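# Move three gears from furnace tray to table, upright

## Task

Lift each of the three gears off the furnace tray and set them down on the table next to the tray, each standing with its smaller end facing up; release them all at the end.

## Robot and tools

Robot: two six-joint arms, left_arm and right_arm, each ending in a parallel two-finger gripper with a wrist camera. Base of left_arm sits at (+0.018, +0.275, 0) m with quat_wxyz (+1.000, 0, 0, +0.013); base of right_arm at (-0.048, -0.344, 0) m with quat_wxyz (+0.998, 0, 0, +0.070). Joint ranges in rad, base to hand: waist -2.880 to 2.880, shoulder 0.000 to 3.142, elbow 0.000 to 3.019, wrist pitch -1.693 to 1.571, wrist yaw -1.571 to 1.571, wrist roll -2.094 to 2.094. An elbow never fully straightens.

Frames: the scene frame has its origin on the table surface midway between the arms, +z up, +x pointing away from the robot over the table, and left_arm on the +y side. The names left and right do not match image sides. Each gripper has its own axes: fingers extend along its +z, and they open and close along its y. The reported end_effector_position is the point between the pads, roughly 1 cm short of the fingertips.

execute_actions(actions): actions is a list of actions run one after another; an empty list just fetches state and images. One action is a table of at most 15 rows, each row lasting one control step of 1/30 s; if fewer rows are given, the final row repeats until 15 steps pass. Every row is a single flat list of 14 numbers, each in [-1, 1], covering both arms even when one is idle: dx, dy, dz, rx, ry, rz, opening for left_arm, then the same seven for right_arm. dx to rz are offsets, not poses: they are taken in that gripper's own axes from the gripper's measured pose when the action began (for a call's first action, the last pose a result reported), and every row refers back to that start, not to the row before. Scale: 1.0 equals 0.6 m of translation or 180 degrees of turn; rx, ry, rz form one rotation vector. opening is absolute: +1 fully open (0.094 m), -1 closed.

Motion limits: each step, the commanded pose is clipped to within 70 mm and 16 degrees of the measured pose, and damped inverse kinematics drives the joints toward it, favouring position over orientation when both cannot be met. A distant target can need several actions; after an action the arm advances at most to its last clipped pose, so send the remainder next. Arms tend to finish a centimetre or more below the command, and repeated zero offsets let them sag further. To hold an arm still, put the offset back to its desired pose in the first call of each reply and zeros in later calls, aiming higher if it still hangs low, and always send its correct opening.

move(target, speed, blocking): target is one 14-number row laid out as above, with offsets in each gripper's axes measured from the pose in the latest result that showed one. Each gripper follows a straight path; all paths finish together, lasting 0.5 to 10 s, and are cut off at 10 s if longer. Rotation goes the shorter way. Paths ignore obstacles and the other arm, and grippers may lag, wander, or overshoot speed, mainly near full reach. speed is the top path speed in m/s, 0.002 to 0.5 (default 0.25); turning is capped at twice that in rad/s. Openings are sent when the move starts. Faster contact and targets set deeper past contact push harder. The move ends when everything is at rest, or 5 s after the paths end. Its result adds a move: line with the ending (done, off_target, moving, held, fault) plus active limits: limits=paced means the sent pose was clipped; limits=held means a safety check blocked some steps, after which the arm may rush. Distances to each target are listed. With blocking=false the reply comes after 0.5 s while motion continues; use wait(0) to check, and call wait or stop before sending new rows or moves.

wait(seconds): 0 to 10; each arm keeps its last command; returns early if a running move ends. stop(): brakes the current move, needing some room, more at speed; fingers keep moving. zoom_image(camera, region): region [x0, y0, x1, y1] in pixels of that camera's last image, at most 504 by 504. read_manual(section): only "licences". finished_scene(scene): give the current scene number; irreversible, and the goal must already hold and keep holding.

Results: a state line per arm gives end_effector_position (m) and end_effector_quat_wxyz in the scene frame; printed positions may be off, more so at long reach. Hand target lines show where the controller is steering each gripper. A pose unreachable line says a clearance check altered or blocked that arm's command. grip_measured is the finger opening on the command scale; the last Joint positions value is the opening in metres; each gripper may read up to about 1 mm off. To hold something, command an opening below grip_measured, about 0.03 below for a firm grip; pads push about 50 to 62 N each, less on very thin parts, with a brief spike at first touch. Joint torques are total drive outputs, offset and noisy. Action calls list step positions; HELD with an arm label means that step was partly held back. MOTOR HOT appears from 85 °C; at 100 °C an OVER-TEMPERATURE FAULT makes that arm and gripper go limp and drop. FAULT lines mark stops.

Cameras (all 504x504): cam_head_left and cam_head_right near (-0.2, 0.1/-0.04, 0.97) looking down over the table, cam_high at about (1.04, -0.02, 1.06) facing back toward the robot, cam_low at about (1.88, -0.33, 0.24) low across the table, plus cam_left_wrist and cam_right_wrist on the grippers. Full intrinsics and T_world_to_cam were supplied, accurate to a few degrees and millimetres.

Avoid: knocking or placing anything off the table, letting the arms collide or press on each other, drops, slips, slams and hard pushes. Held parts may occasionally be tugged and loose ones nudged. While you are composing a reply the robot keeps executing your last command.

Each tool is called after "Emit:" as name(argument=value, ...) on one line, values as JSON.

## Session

Emit:
execute_actions(actions=[])

Scene clock: 0.00 s.
left_arm: end_effector_position=(+0.2439, -0.2678, +0.1257) grip_measured=+1.000 end_effector_quat_wxyz=(-0.184, -0.383, +0.865, -0.266) | right_arm: end_effector_position=(+0.8113, -0.4779, +0.3459) grip_measured=+1.000 end_effector_quat_wxyz=(+0.545, -0.297, +0.759, +0.196)
Joint positions: left_arm=[-1.086  1.669  1.193 -0.559  0.404 -2.006  0.094] | right_arm=[-0.454  2.406  2.699 -0.89  -0.945 -0.531  0.094]
Joint velocities: left_arm=[ 0.005 -0.015 -0.002 -0.002  0.037 -0.095  0.   ] | right_arm=[ 0.005  0.005 -0.012 -0.012 -0.037  0.037  0.   ]
Joint torques (N m, as the arm reports them, + toward a larger angle): no reading
Motor temperatures (°C, as the motors report them): left_arm=[24 25 26 28 26 25] | right_arm=[28 28 28 27 26 26]
Hand target (left_arm): +0.248, -0.275, +0.134; -0.183, -0.380, +0.864, -0.276
Hand target (right_arm): +0.808, -0.477, +0.375; +0.561, -0.306, +0.747, +0.183
camera_calibration (this result's frames):
cam_left_wrist: T_world_to_cam=[[0.758221, -0.565868, 0.323873, -0.37913], [-0.460466, -0.113069, 0.880447, -0.0259744], [-0.461597, -0.816706, -0.346295, 0.0609959], [0, 0, 0, 1]] pos_world=[0.303659, -0.167659, 0.166782]
cam_right_wrist: T_world_to_cam=[[0.670917, -0.740581, 0.0375592, -0.914625], [-0.59119, -0.56478, -0.575777, 0.416108], [0.447622, 0.364094, -0.816744, 0.220718], [0, 0, 0, 1]] pos_world=[0.760838, -0.522706, 0.454208]

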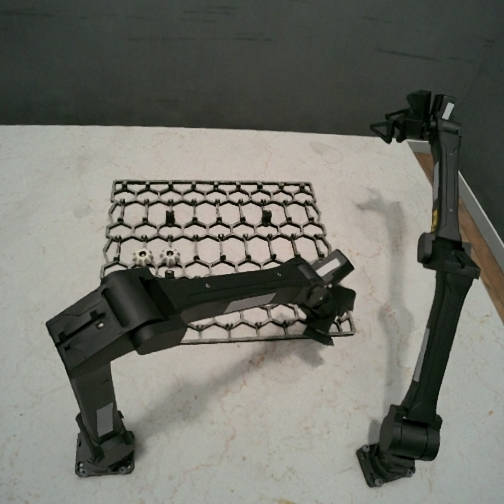

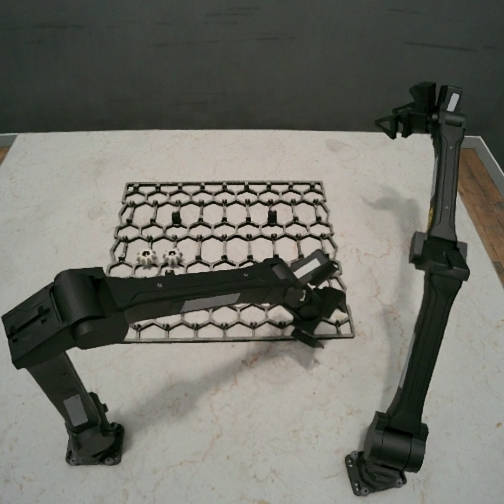

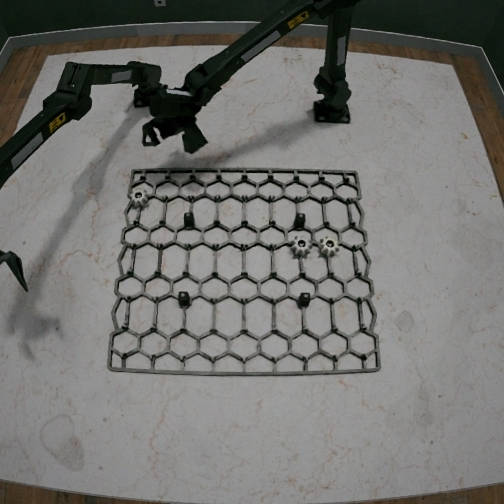

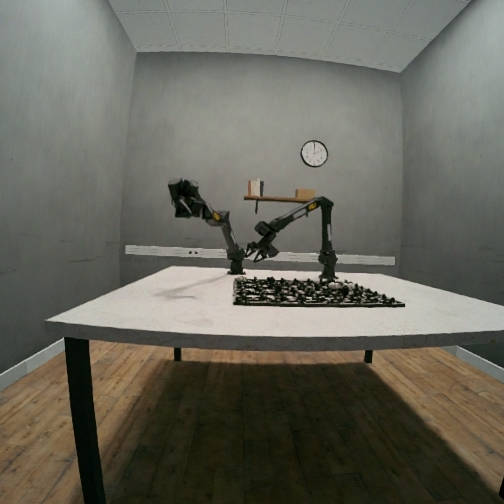

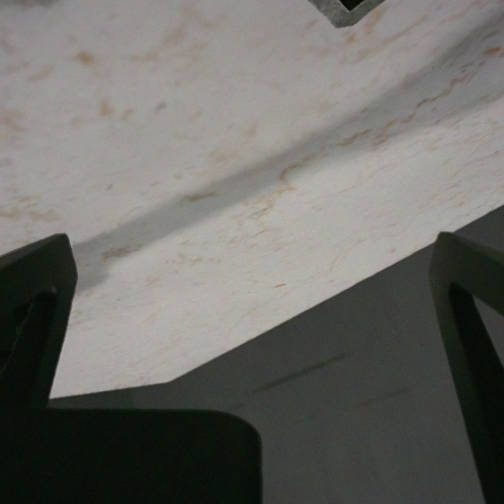

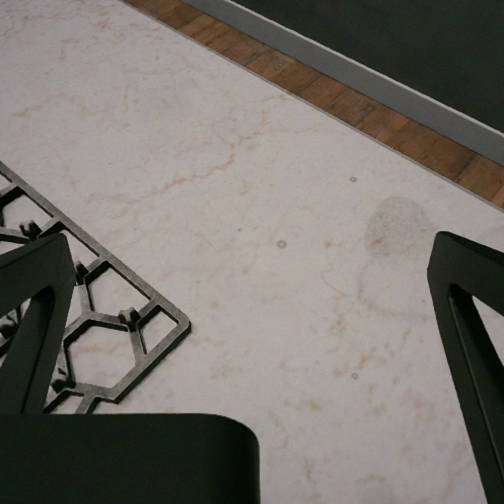

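Emit:
move(target=[-0.774,0.062,-0.545,-0.0385,-0.2111,-0.2261,1, 0.156,0.640,-0.267,0.136,0.378,0.206,1], speed=0.4)

Emit:
move(target=[0,0,0,0,0,0,1, -0.03,0,0.3,0,0,0,1], speed=0.3)

Scene clock: 3.30 s.
left_arm: end_effector_position=(+0.5424, +0.2134, +0.1304) grip_measured=+1.000 end_effector_quat_wxyz=(+0.007, +0.715, -0.699, +0.008) | right_arm: end_effector_position=(+0.4285, -0.3168, +0.2969) grip_measured=+1.000 end_effector_quat_wxyz=(-0.003, -0.005, +1.000, +0.005)
Joint positions: left_arm=[-0.135  1.766  1.467 -1.267  0.021 -1.704  0.094] | right_arm=[-0.084  1.593  1.685 -1.668 -0.01   0.045  0.094]
Joint velocities: left_arm=[-0.015 -0.005 -0.022 -0.012 -0.037 -0.066  0.   ] | right_arm=[ 0.005 -0.015  0.012  0.002 -0.007 -0.037  0.   ]
Joint torques (N m, as the arm reports them, + toward a larger angle): left_arm=[ -1.14 -15.45  13.85  -0.35  -0.23   0.11] | right_arm=[ -2.52 -15.01   8.19  -0.43   0.17   0.05]
Motor temperatures (°C, as the motors report them): left_arm=[24 25 27 28 26 25] | right_arm=[28 28 29 27 26 26]
Hand target (left_arm): +0.554, +0.209, +0.132; +0.004, +0.710, -0.704, +0.010
Hand target (right_arm): +0.421, -0.315, +0.304; +0.000, -0.002, +1.000, +0.003
Off the commanded pose (left_arm): 0.008 m, 2 deg.
Off the commanded pose (right_arm): 0.010 m, 1 deg.
move: done; limits=paced
camera_calibration (this result's frames):
cam_left_wrist: T_world_to_cam=[[0.999806, 0.0191554, 0.00468121, -0.548958], [0.0126493, -0.805132, 0.592961, 0.0903971], [0.0151274, -0.592787, -0.805217, 0.346903], [0, 0, 0, 1]] pos_world=[0.54246, 0.288937, 0.2283]
cam_right_wrist: T_world_to_cam=[[0.0247507, -0.999581, -0.01503, -0.326225], [-0.810099, -0.0288639, 0.585582, 0.171356], [-0.58577, -0.00231783, -0.810474, 0.618318], [0, 0, 0, 1]] pos_world=[0.509082, -0.319709, 0.395884]

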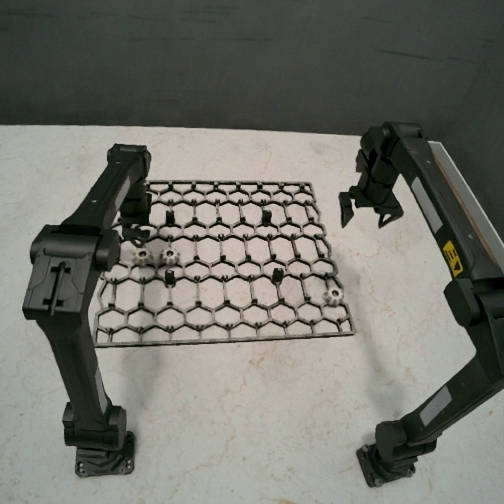

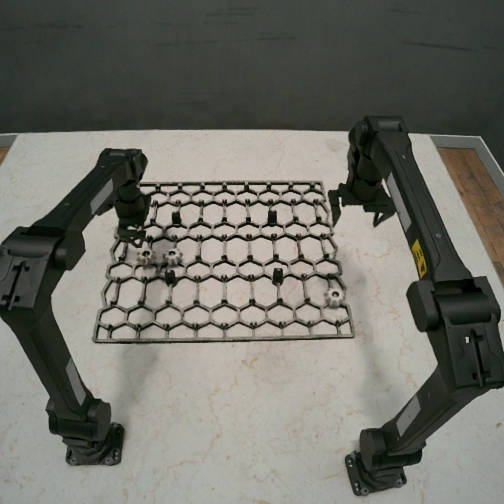

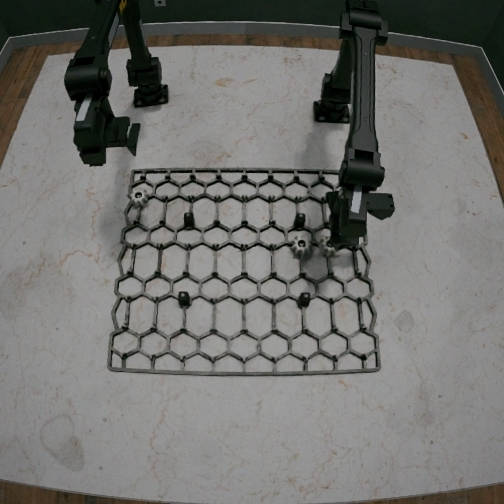

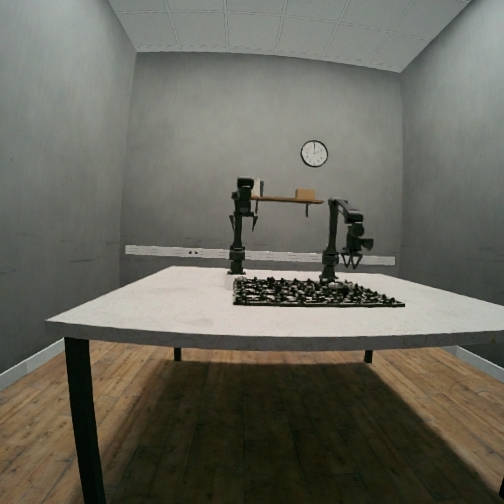

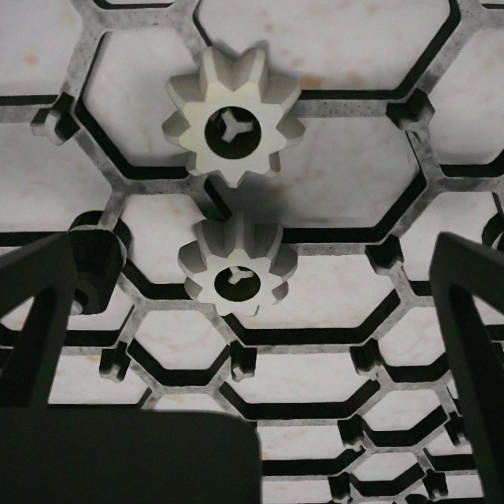

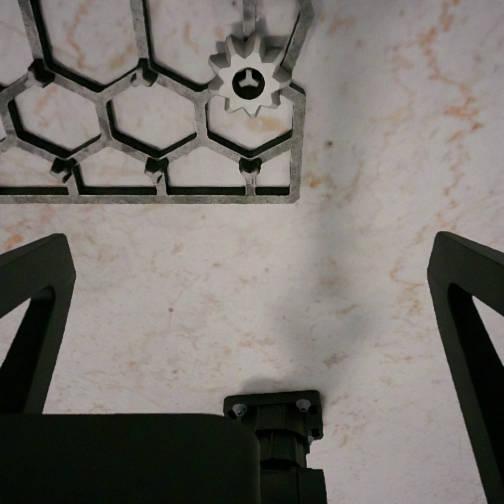

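Scene clock: 4.37 s.
left_arm: end_effector_position=(+0.5424, +0.2134, +0.1304) grip_measured=+1.000 end_effector_quat_wxyz=(+0.007, +0.715, -0.699, +0.008) | right_arm: end_effector_position=(+0.4431, -0.3160, +0.1114) grip_measured=+1.000 end_effector_quat_wxyz=(-0.013, -0.005, +1.000, +0.005)
Joint positions: left_arm=[-0.135  1.766  1.467 -1.267  0.021 -1.704  0.094] | right_arm=[-0.084  1.712  1.341 -1.225 -0.01   0.045  0.094]
Joint velocities: left_arm=[-0.024  0.005 -0.012 -0.007  0.007  0.037  0.   ] | right_arm=[ 0.005 -0.005  0.022 -0.017 -0.022  0.037  0.   ]
Joint torques (N m, as the arm reports them, + toward a larger angle): left_arm=[ -0.72 -18.31   9.74   0.19  -0.18  -0.01] | right_arm=[ -2.8  -15.28   8.46   0.1    0.05  -0.04]
Motor temperatures (°C, as the motors report them): left_arm=[24 25 27 28 26 25] | right_arm=[28 28 29 27 26 26]
Hand target (left_arm): +0.542, +0.213, +0.130; +0.007, +0.715, -0.699, +0.008
Hand target (right_arm): +0.446, -0.314, +0.117; -0.003, -0.005, +1.000, +0.005
Off the commanded pose (left_arm): 0.000 m, 0 deg.
Off the commanded pose (right_arm): 0.006 m, 1 deg.
move: done
camera_calibration (this result's frames):
cam_left_wrist: T_world_to_cam=[[0.999806, 0.0191554, 0.00468121, -0.548958], [0.0126493, -0.805132, 0.592961, 0.0903971], [0.0151274, -0.592787, -0.805217, 0.346903], [0, 0, 0, 1]] pos_world=[0.54246, 0.288937, 0.2283]
cam_right_wrist: T_world_to_cam=[[0.0244426, -0.999598, -0.0143872, -0.328509], [-0.797655, -0.0281757, 0.602456, 0.284689], [-0.602619, -0.0032496, -0.798022, 0.482265], [0, 0, 0, 1]] pos_world=[0.525735, -0.318788, 0.208619]

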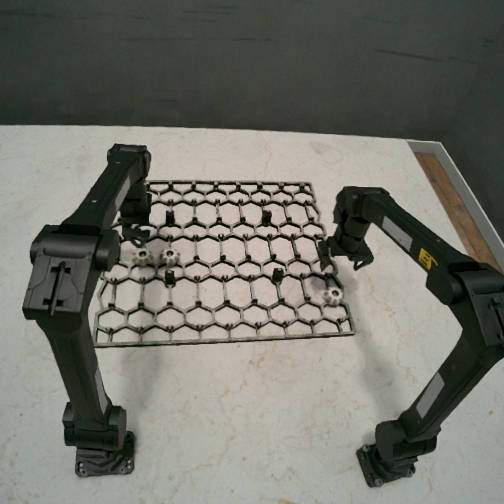

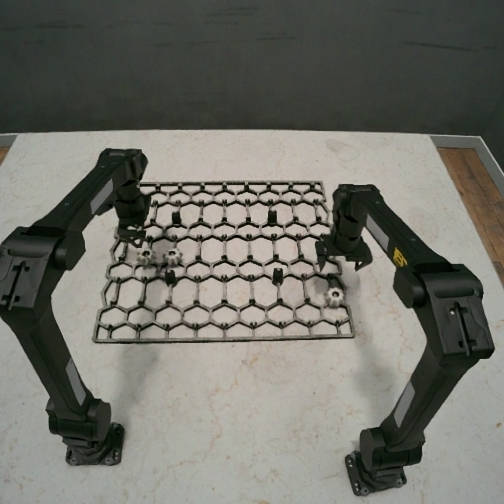

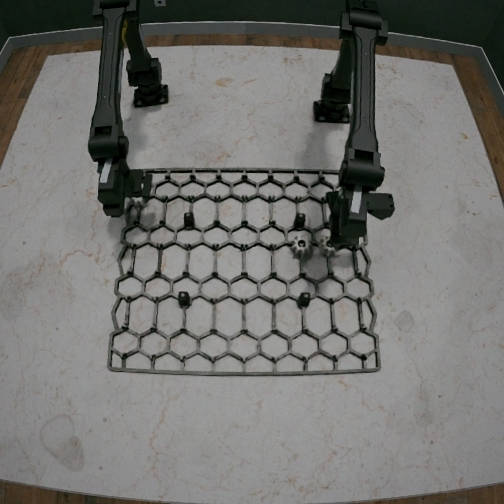

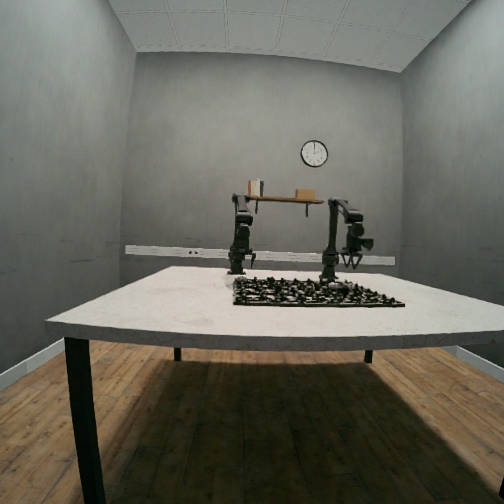

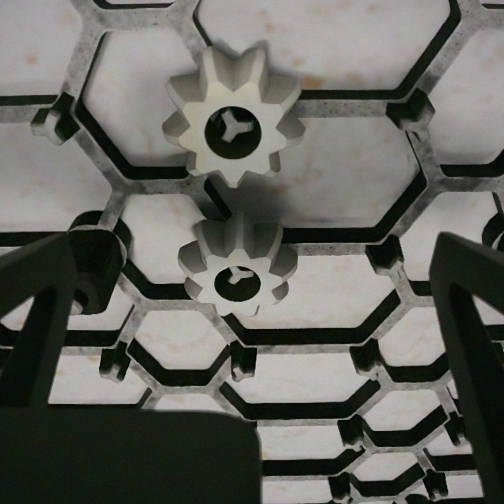

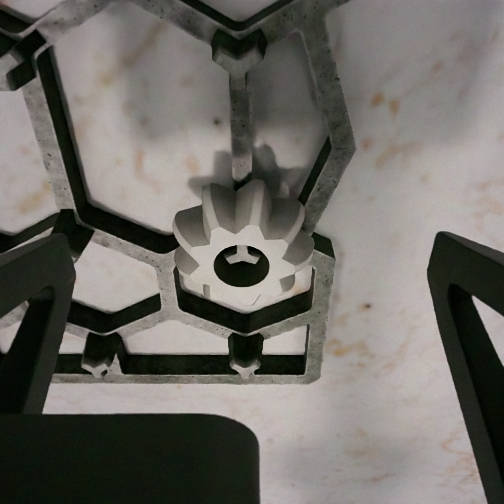

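Emit:
move(target=[0,0.008,0.12,0,0,0,0.5, 0.065,0,0.08,0,-0.01,0,0.5], speed=0.15)

Scene clock: 5.53 s.
left_arm: end_effector_position=(+0.5361, +0.2141, +0.0686) grip_measured=+0.502 end_effector_quat_wxyz=(+0.004, +0.715, -0.699, +0.012) | right_arm: end_effector_position=(+0.4003, -0.3183, +0.0535) grip_measured=+0.502 end_effector_quat_wxyz=(-0.015, -0.005, +1.000, +0.004)
Joint positions: left_arm=[-0.135  1.805  1.348 -1.1    0.021 -1.704  0.071] | right_arm=[-0.084  1.681  1.129 -1.048 -0.01   0.045  0.071]
Joint velocities: left_arm=[-0.005 -0.015 -0.002 -0.051 -0.007  0.037 -0.001] | right_arm=[ 0.005 -0.005 -0.007  0.027  0.022  0.051  0.   ]
Joint torques (N m, as the arm reports them, + toward a larger angle): left_arm=[ -0.19 -15.75   9.52   0.56  -0.16   0.02] | right_arm=[ -2.62 -15.93   7.34   0.48   0.09  -0.01]
Motor temperatures (°C, as the motors report them): left_arm=[24 25 27 28 26 25] | right_arm=[28 28 29 27 26 26]
Hand target (left_arm): +0.539, +0.212, +0.058; +0.007, +0.715, -0.699, +0.008
Hand target (right_arm): +0.403, -0.316, +0.064; +0.002, -0.005, +1.000, +0.005
Off the commanded pose (left_arm): 0.011 m, 0 deg.
Off the commanded pose (right_arm): 0.011 m, 2 deg.
move: off_target (left_arm, right_arm)
camera_calibration (this result's frames):
cam_left_wrist: T_world_to_cam=[[0.999732, 0.0191635, 0.0130033, -0.542895], [0.00769949, -0.804585, 0.593788, 0.130114], [0.0218413, -0.593529, -0.804516, 0.29423], [0, 0, 0, 1]] pos_world=[0.535321, 0.289725, 0.166512]
cam_right_wrist: T_world_to_cam=[[0.0243935, -0.9996, -0.0142814, -0.33065], [-0.795585, -0.0280613, 0.605192, 0.284363], [-0.605351, -0.00340069, -0.795951, 0.411179], [0, 0, 0, 1]] pos_world=[0.483208, -0.32114, 0.150462]

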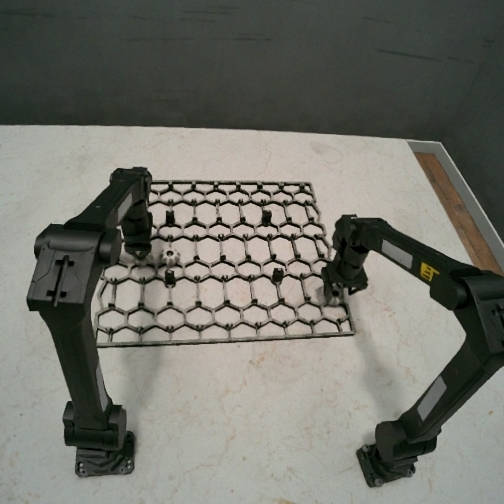

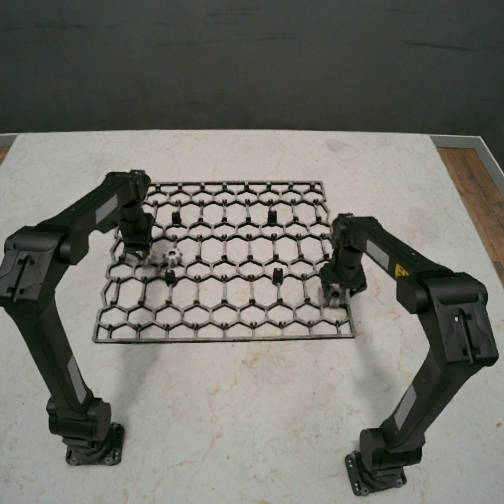

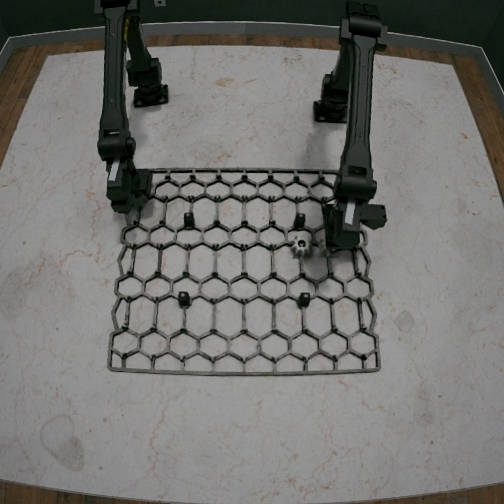

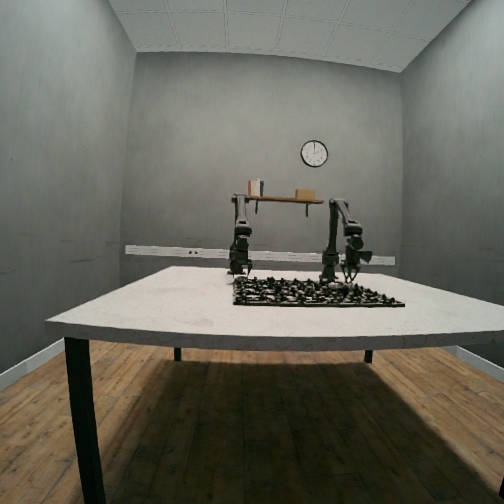

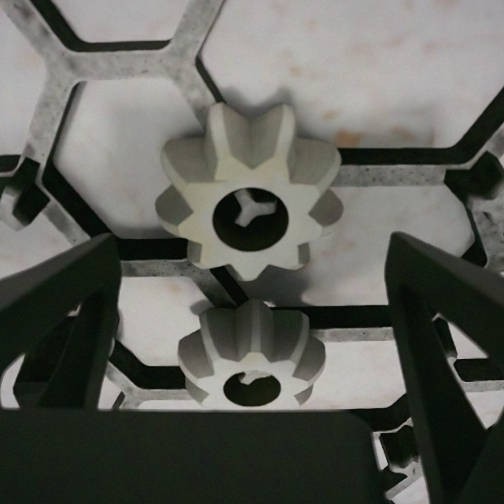

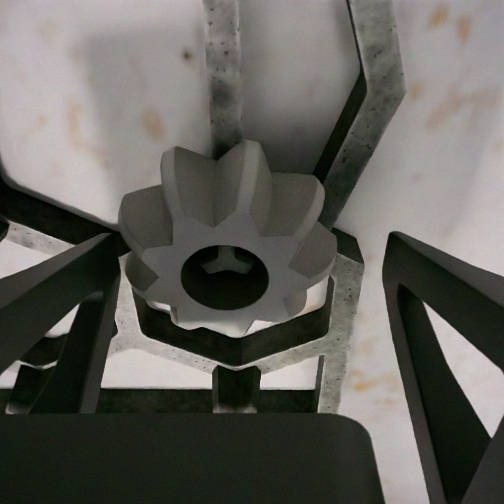

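Emit:
move(target=[0,0,0.085,0,0,0,0.5, 0.005,0.016,0.04,0,-0.01,0,0.5], speed=0.07)

Emit:
move(target=[0,0,0,0,0,0,-0.3, 0,0,0,0,0,0,-0.3], speed=0.05)

Scene clock: 6.73 s.
left_arm: end_effector_position=(+0.5364, +0.2141, +0.0302) grip_measured=+0.502 end_effector_quat_wxyz=(-0.000, +0.715, -0.699, +0.017) | right_arm: end_effector_position=(+0.3983, -0.3154, +0.0363) grip_measured=+0.502 end_effector_quat_wxyz=(+0.004, -0.001, +1.000, +0.005)
Joint positions: left_arm=[-0.135  1.847  1.295 -0.992  0.021 -1.704  0.071] | right_arm=[-0.077  1.681  1.076 -0.957 -0.01   0.059  0.071]
Joint velocities: left_arm=[-0.015 -0.015 -0.022 -0.002  0.022  0.095  0.   ] | right_arm=[-0.015 -0.005  0.012  0.012  0.051  0.081  0.   ]
Joint torques (N m, as the arm reports them, + toward a larger angle): left_arm=[ -0.53 -16.25   9.03   0.63  -0.17   0.03] | right_arm=[ -2.55 -12.69   6.64   0.32   0.06   0.02]
Motor temperatures (°C, as the motors report them): left_arm=[24 25 27 28 26 25] | right_arm=[28 28 29 27 26 26]
Hand target (left_arm): +0.537, +0.213, +0.018; +0.004, +0.715, -0.699, +0.012
Hand target (right_arm): +0.396, -0.308, +0.030; +0.001, -0.005, +1.000, +0.005
Off the commanded pose (left_arm): 0.013 m, 1 deg.
Off the commanded pose (right_arm): 0.010 m, 1 deg.
move: off_target (left_arm)
camera_calibration (this result's frames):
cam_left_wrist: T_world_to_cam=[[0.999471, 0.0191923, 0.026241, -0.542925], [-0.000188851, -0.803713, 0.595017, 0.156895], [0.0325099, -0.594708, -0.803284, 0.25781], [0, 0, 0, 1]] pos_world=[0.534287, 0.28984, 0.127986]
cam_right_wrist: T_world_to_cam=[[0.0173317, -0.999729, -0.0155686, -0.325062], [-0.818162, -0.023131, 0.574523, 0.304949], [-0.574727, 0.0027802, -0.818341, 0.38689], [0, 0, 0, 1]] pos_world=[0.477487, -0.318996, 0.136347]

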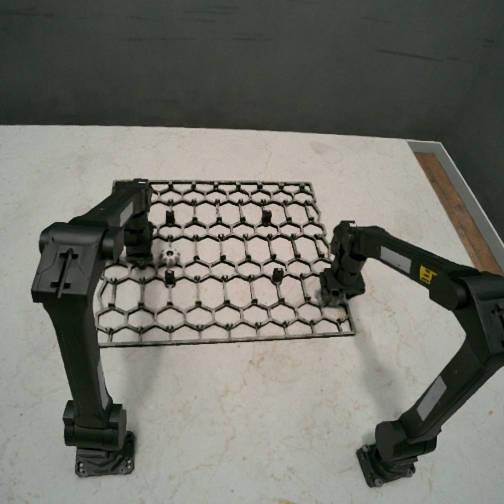

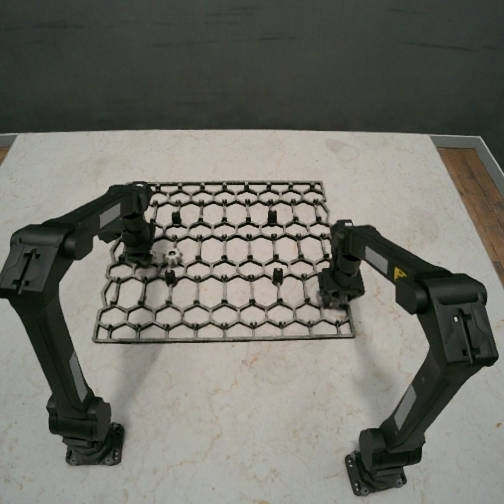

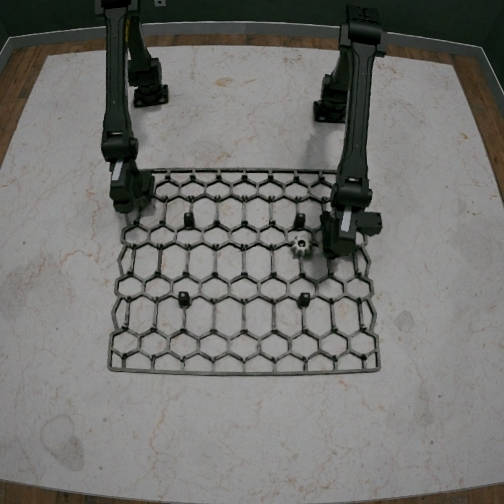

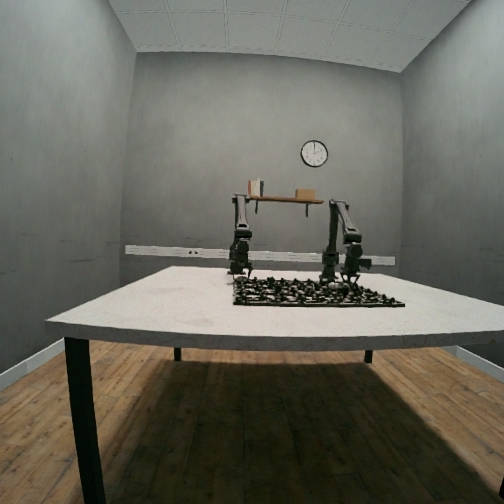

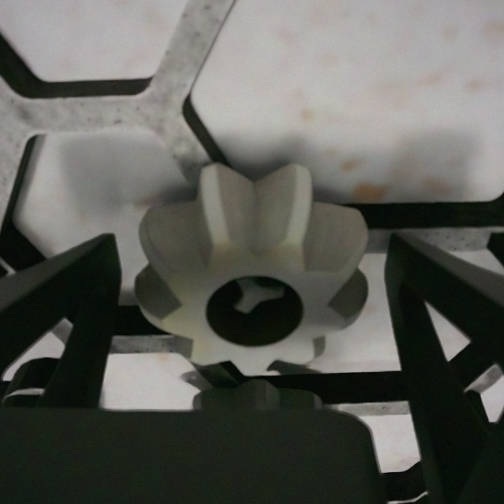

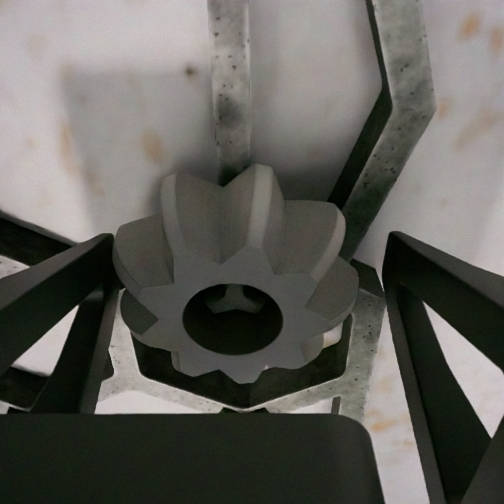

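Scene clock: 7.23 s.
left_arm: end_effector_position=(+0.5364, +0.2141, +0.0302) grip_measured=+0.218 end_effector_quat_wxyz=(-0.000, +0.715, -0.699, +0.017) | right_arm: end_effector_position=(+0.3982, -0.3137, +0.0363) grip_measured=+0.211 end_effector_quat_wxyz=(+0.004, -0.002, +1.000, +0.009)
Joint positions: left_arm=[-0.135  1.847  1.295 -0.992  0.021 -1.704  0.057] | right_arm=[-0.076  1.681  1.076 -0.957 -0.017  0.06   0.057]
Joint velocities: left_arm=[-0.005 -0.005 -0.012  0.002 -0.022  0.007  0.   ] | right_arm=[-0.005 -0.005  0.002 -0.002 -0.007  0.022 -0.   ]
Joint torques (N m, as the arm reports them, + toward a larger angle): left_arm=[ -0.46 -18.49   8.81   0.13  -0.16   0.04] | right_arm=[ -2.88 -13.86   7.42  -0.23   0.24  -0.05]
Motor temperatures (°C, as the motors report them): left_arm=[24 26 27 28 26 25] | right_arm=[28 28 29 27 26 26]
Hand target (left_arm): +0.536, +0.214, +0.030; -0.000, +0.715, -0.699, +0.017
Hand target (right_arm): +0.398, -0.315, +0.036; +0.004, -0.001, +1.000, +0.005
Off the commanded pose (left_arm): 0.000 m, 0 deg.
Off the commanded pose (right_arm): 0.002 m, 0 deg.
move: done
camera_calibration (this result's frames):
cam_left_wrist: T_world_to_cam=[[0.999471, 0.0191923, 0.026241, -0.542925], [-0.000188851, -0.803713, 0.595017, 0.156895], [0.0325099, -0.594708, -0.803284, 0.25781], [0, 0, 0, 1]] pos_world=[0.534287, 0.28984, 0.127986]
cam_right_wrist: T_world_to_cam=[[0.0181436, -0.999592, -0.0220489, -0.323483], [-0.817905, -0.0275224, 0.574695, 0.303406], [-0.575068, 0.00760682, -0.81807, 0.388478], [0, 0, 0, 1]] pos_world=[0.477427, -0.317955, 0.136304]

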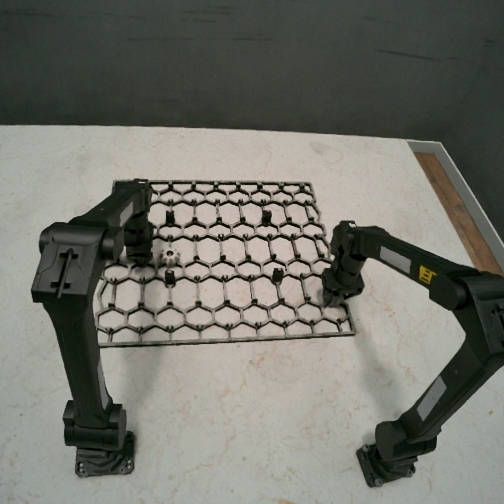

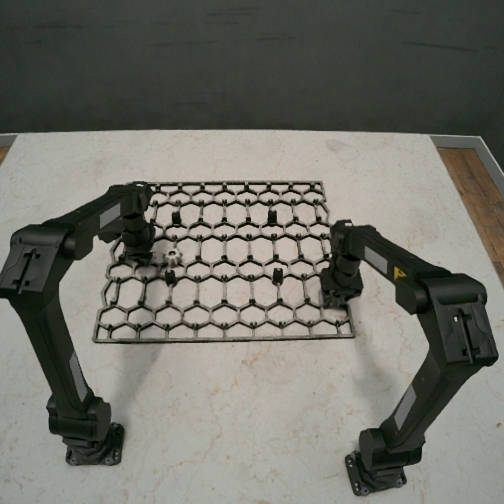

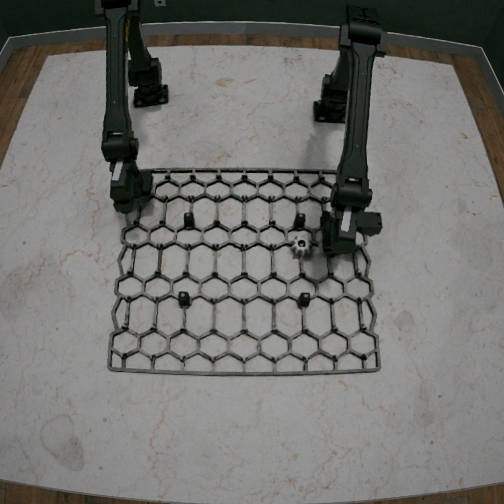

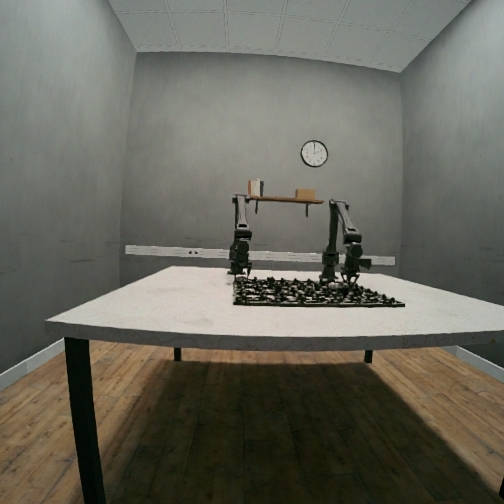

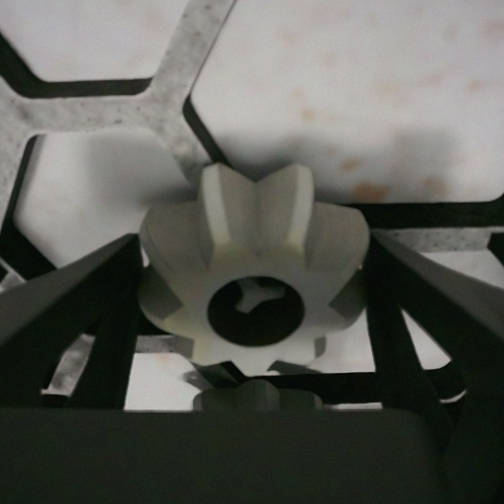

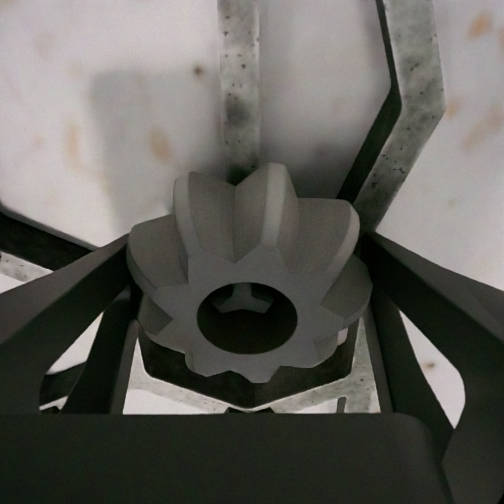

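Emit:
move(target=[0,-0.02,-0.14,0,0,0,0.05, -0.03,0,-0.15,0,0,0,0.05], speed=0.12)

Scene clock: 8.57 s.
left_arm: end_effector_position=(+0.5266, +0.2152, +0.0820) grip_measured=+0.218 end_effector_quat_wxyz=(+0.021, +0.715, -0.699, -0.010) | right_arm: end_effector_position=(+0.3899, -0.3140, +0.0900) grip_measured=+0.211 end_effector_quat_wxyz=(-0.040, -0.001, +0.999, +0.007)
Joint positions: left_arm=[-0.135  1.8    1.379 -1.192  0.021 -1.704  0.057] | right_arm=[-0.076  1.64   1.183 -1.193 -0.018  0.06   0.057]
Joint velocities: left_arm=[-0.005 -0.005 -0.007  0.007 -0.022  0.051  0.   ] | right_arm=[-0.005  0.015  0.007  0.022 -0.007 -0.007 -0.001]
Joint torques (N m, as the arm reports them, + toward a larger angle): left_arm=[ -0.23 -20.99  13.67  -0.38  -0.17   0.06] | right_arm=[ -4.34 -15.63  13.16  -0.65   0.06  -0.13]
Motor temperatures (°C, as the motors report them): left_arm=[24 26 28 28 26 25] | right_arm=[28 28 29 27 26 26]
Hand target (left_arm): +0.544, +0.216, +0.115; -0.000, +0.715, -0.699, +0.017
Hand target (right_arm): +0.413, -0.316, +0.127; +0.004, -0.002, +1.000, +0.008
Off the commanded pose (left_arm): 0.038 m, 4 deg.
Off the commanded pose (right_arm): 0.045 m, 5 deg.
move: off_target (left_arm, right_arm)
camera_calibration (this result's frames):
cam_left_wrist: T_world_to_cam=[[0.998923, 0.0192529, -0.0422146, -0.5286], [0.0404056, -0.808199, 0.587522, 0.107171], [-0.0228063, -0.588594, -0.808107, 0.328561], [0, 0, 0, 1]] pos_world=[0.531194, 0.290182, 0.180233]
cam_right_wrist: T_world_to_cam=[[0.0162589, -0.999677, -0.0195151, -0.321932], [-0.764202, -0.0250105, 0.644492, 0.239312], [-0.644772, 0.0044347, -0.764362, 0.448952], [0, 0, 0, 1]] pos_world=[0.477589, -0.317834, 0.182644]

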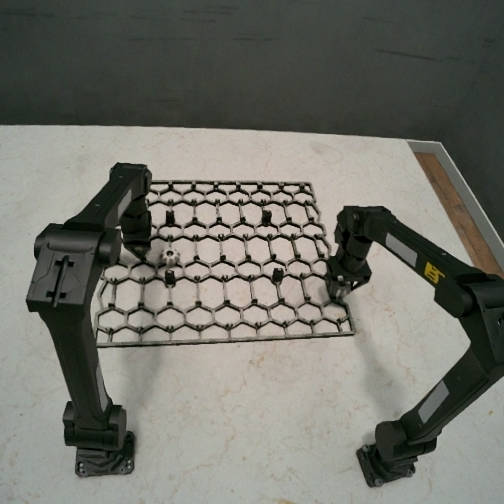

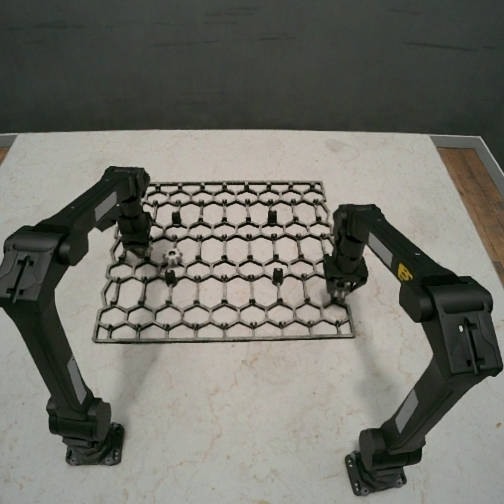

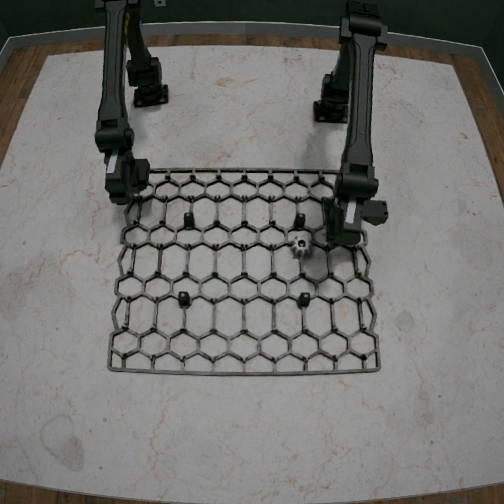

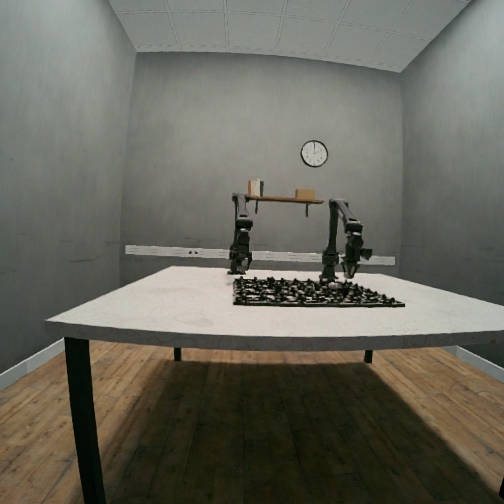

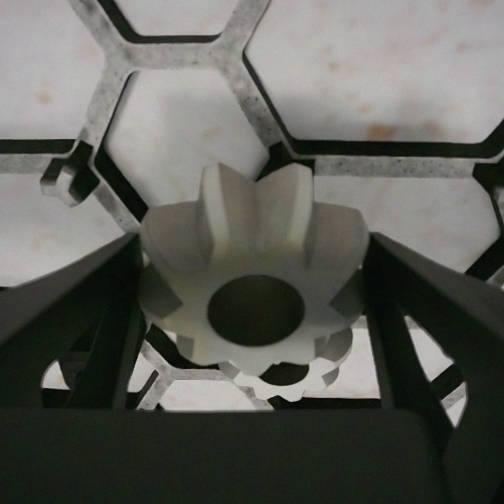

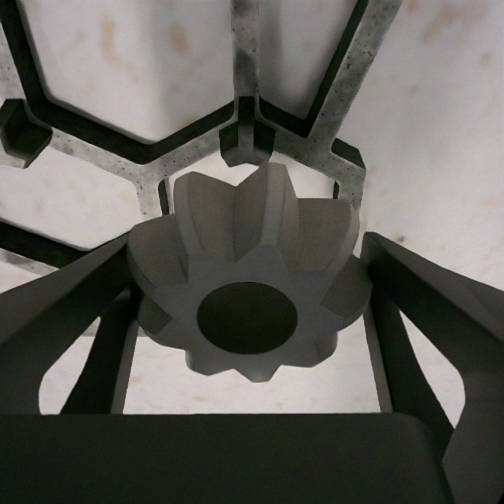

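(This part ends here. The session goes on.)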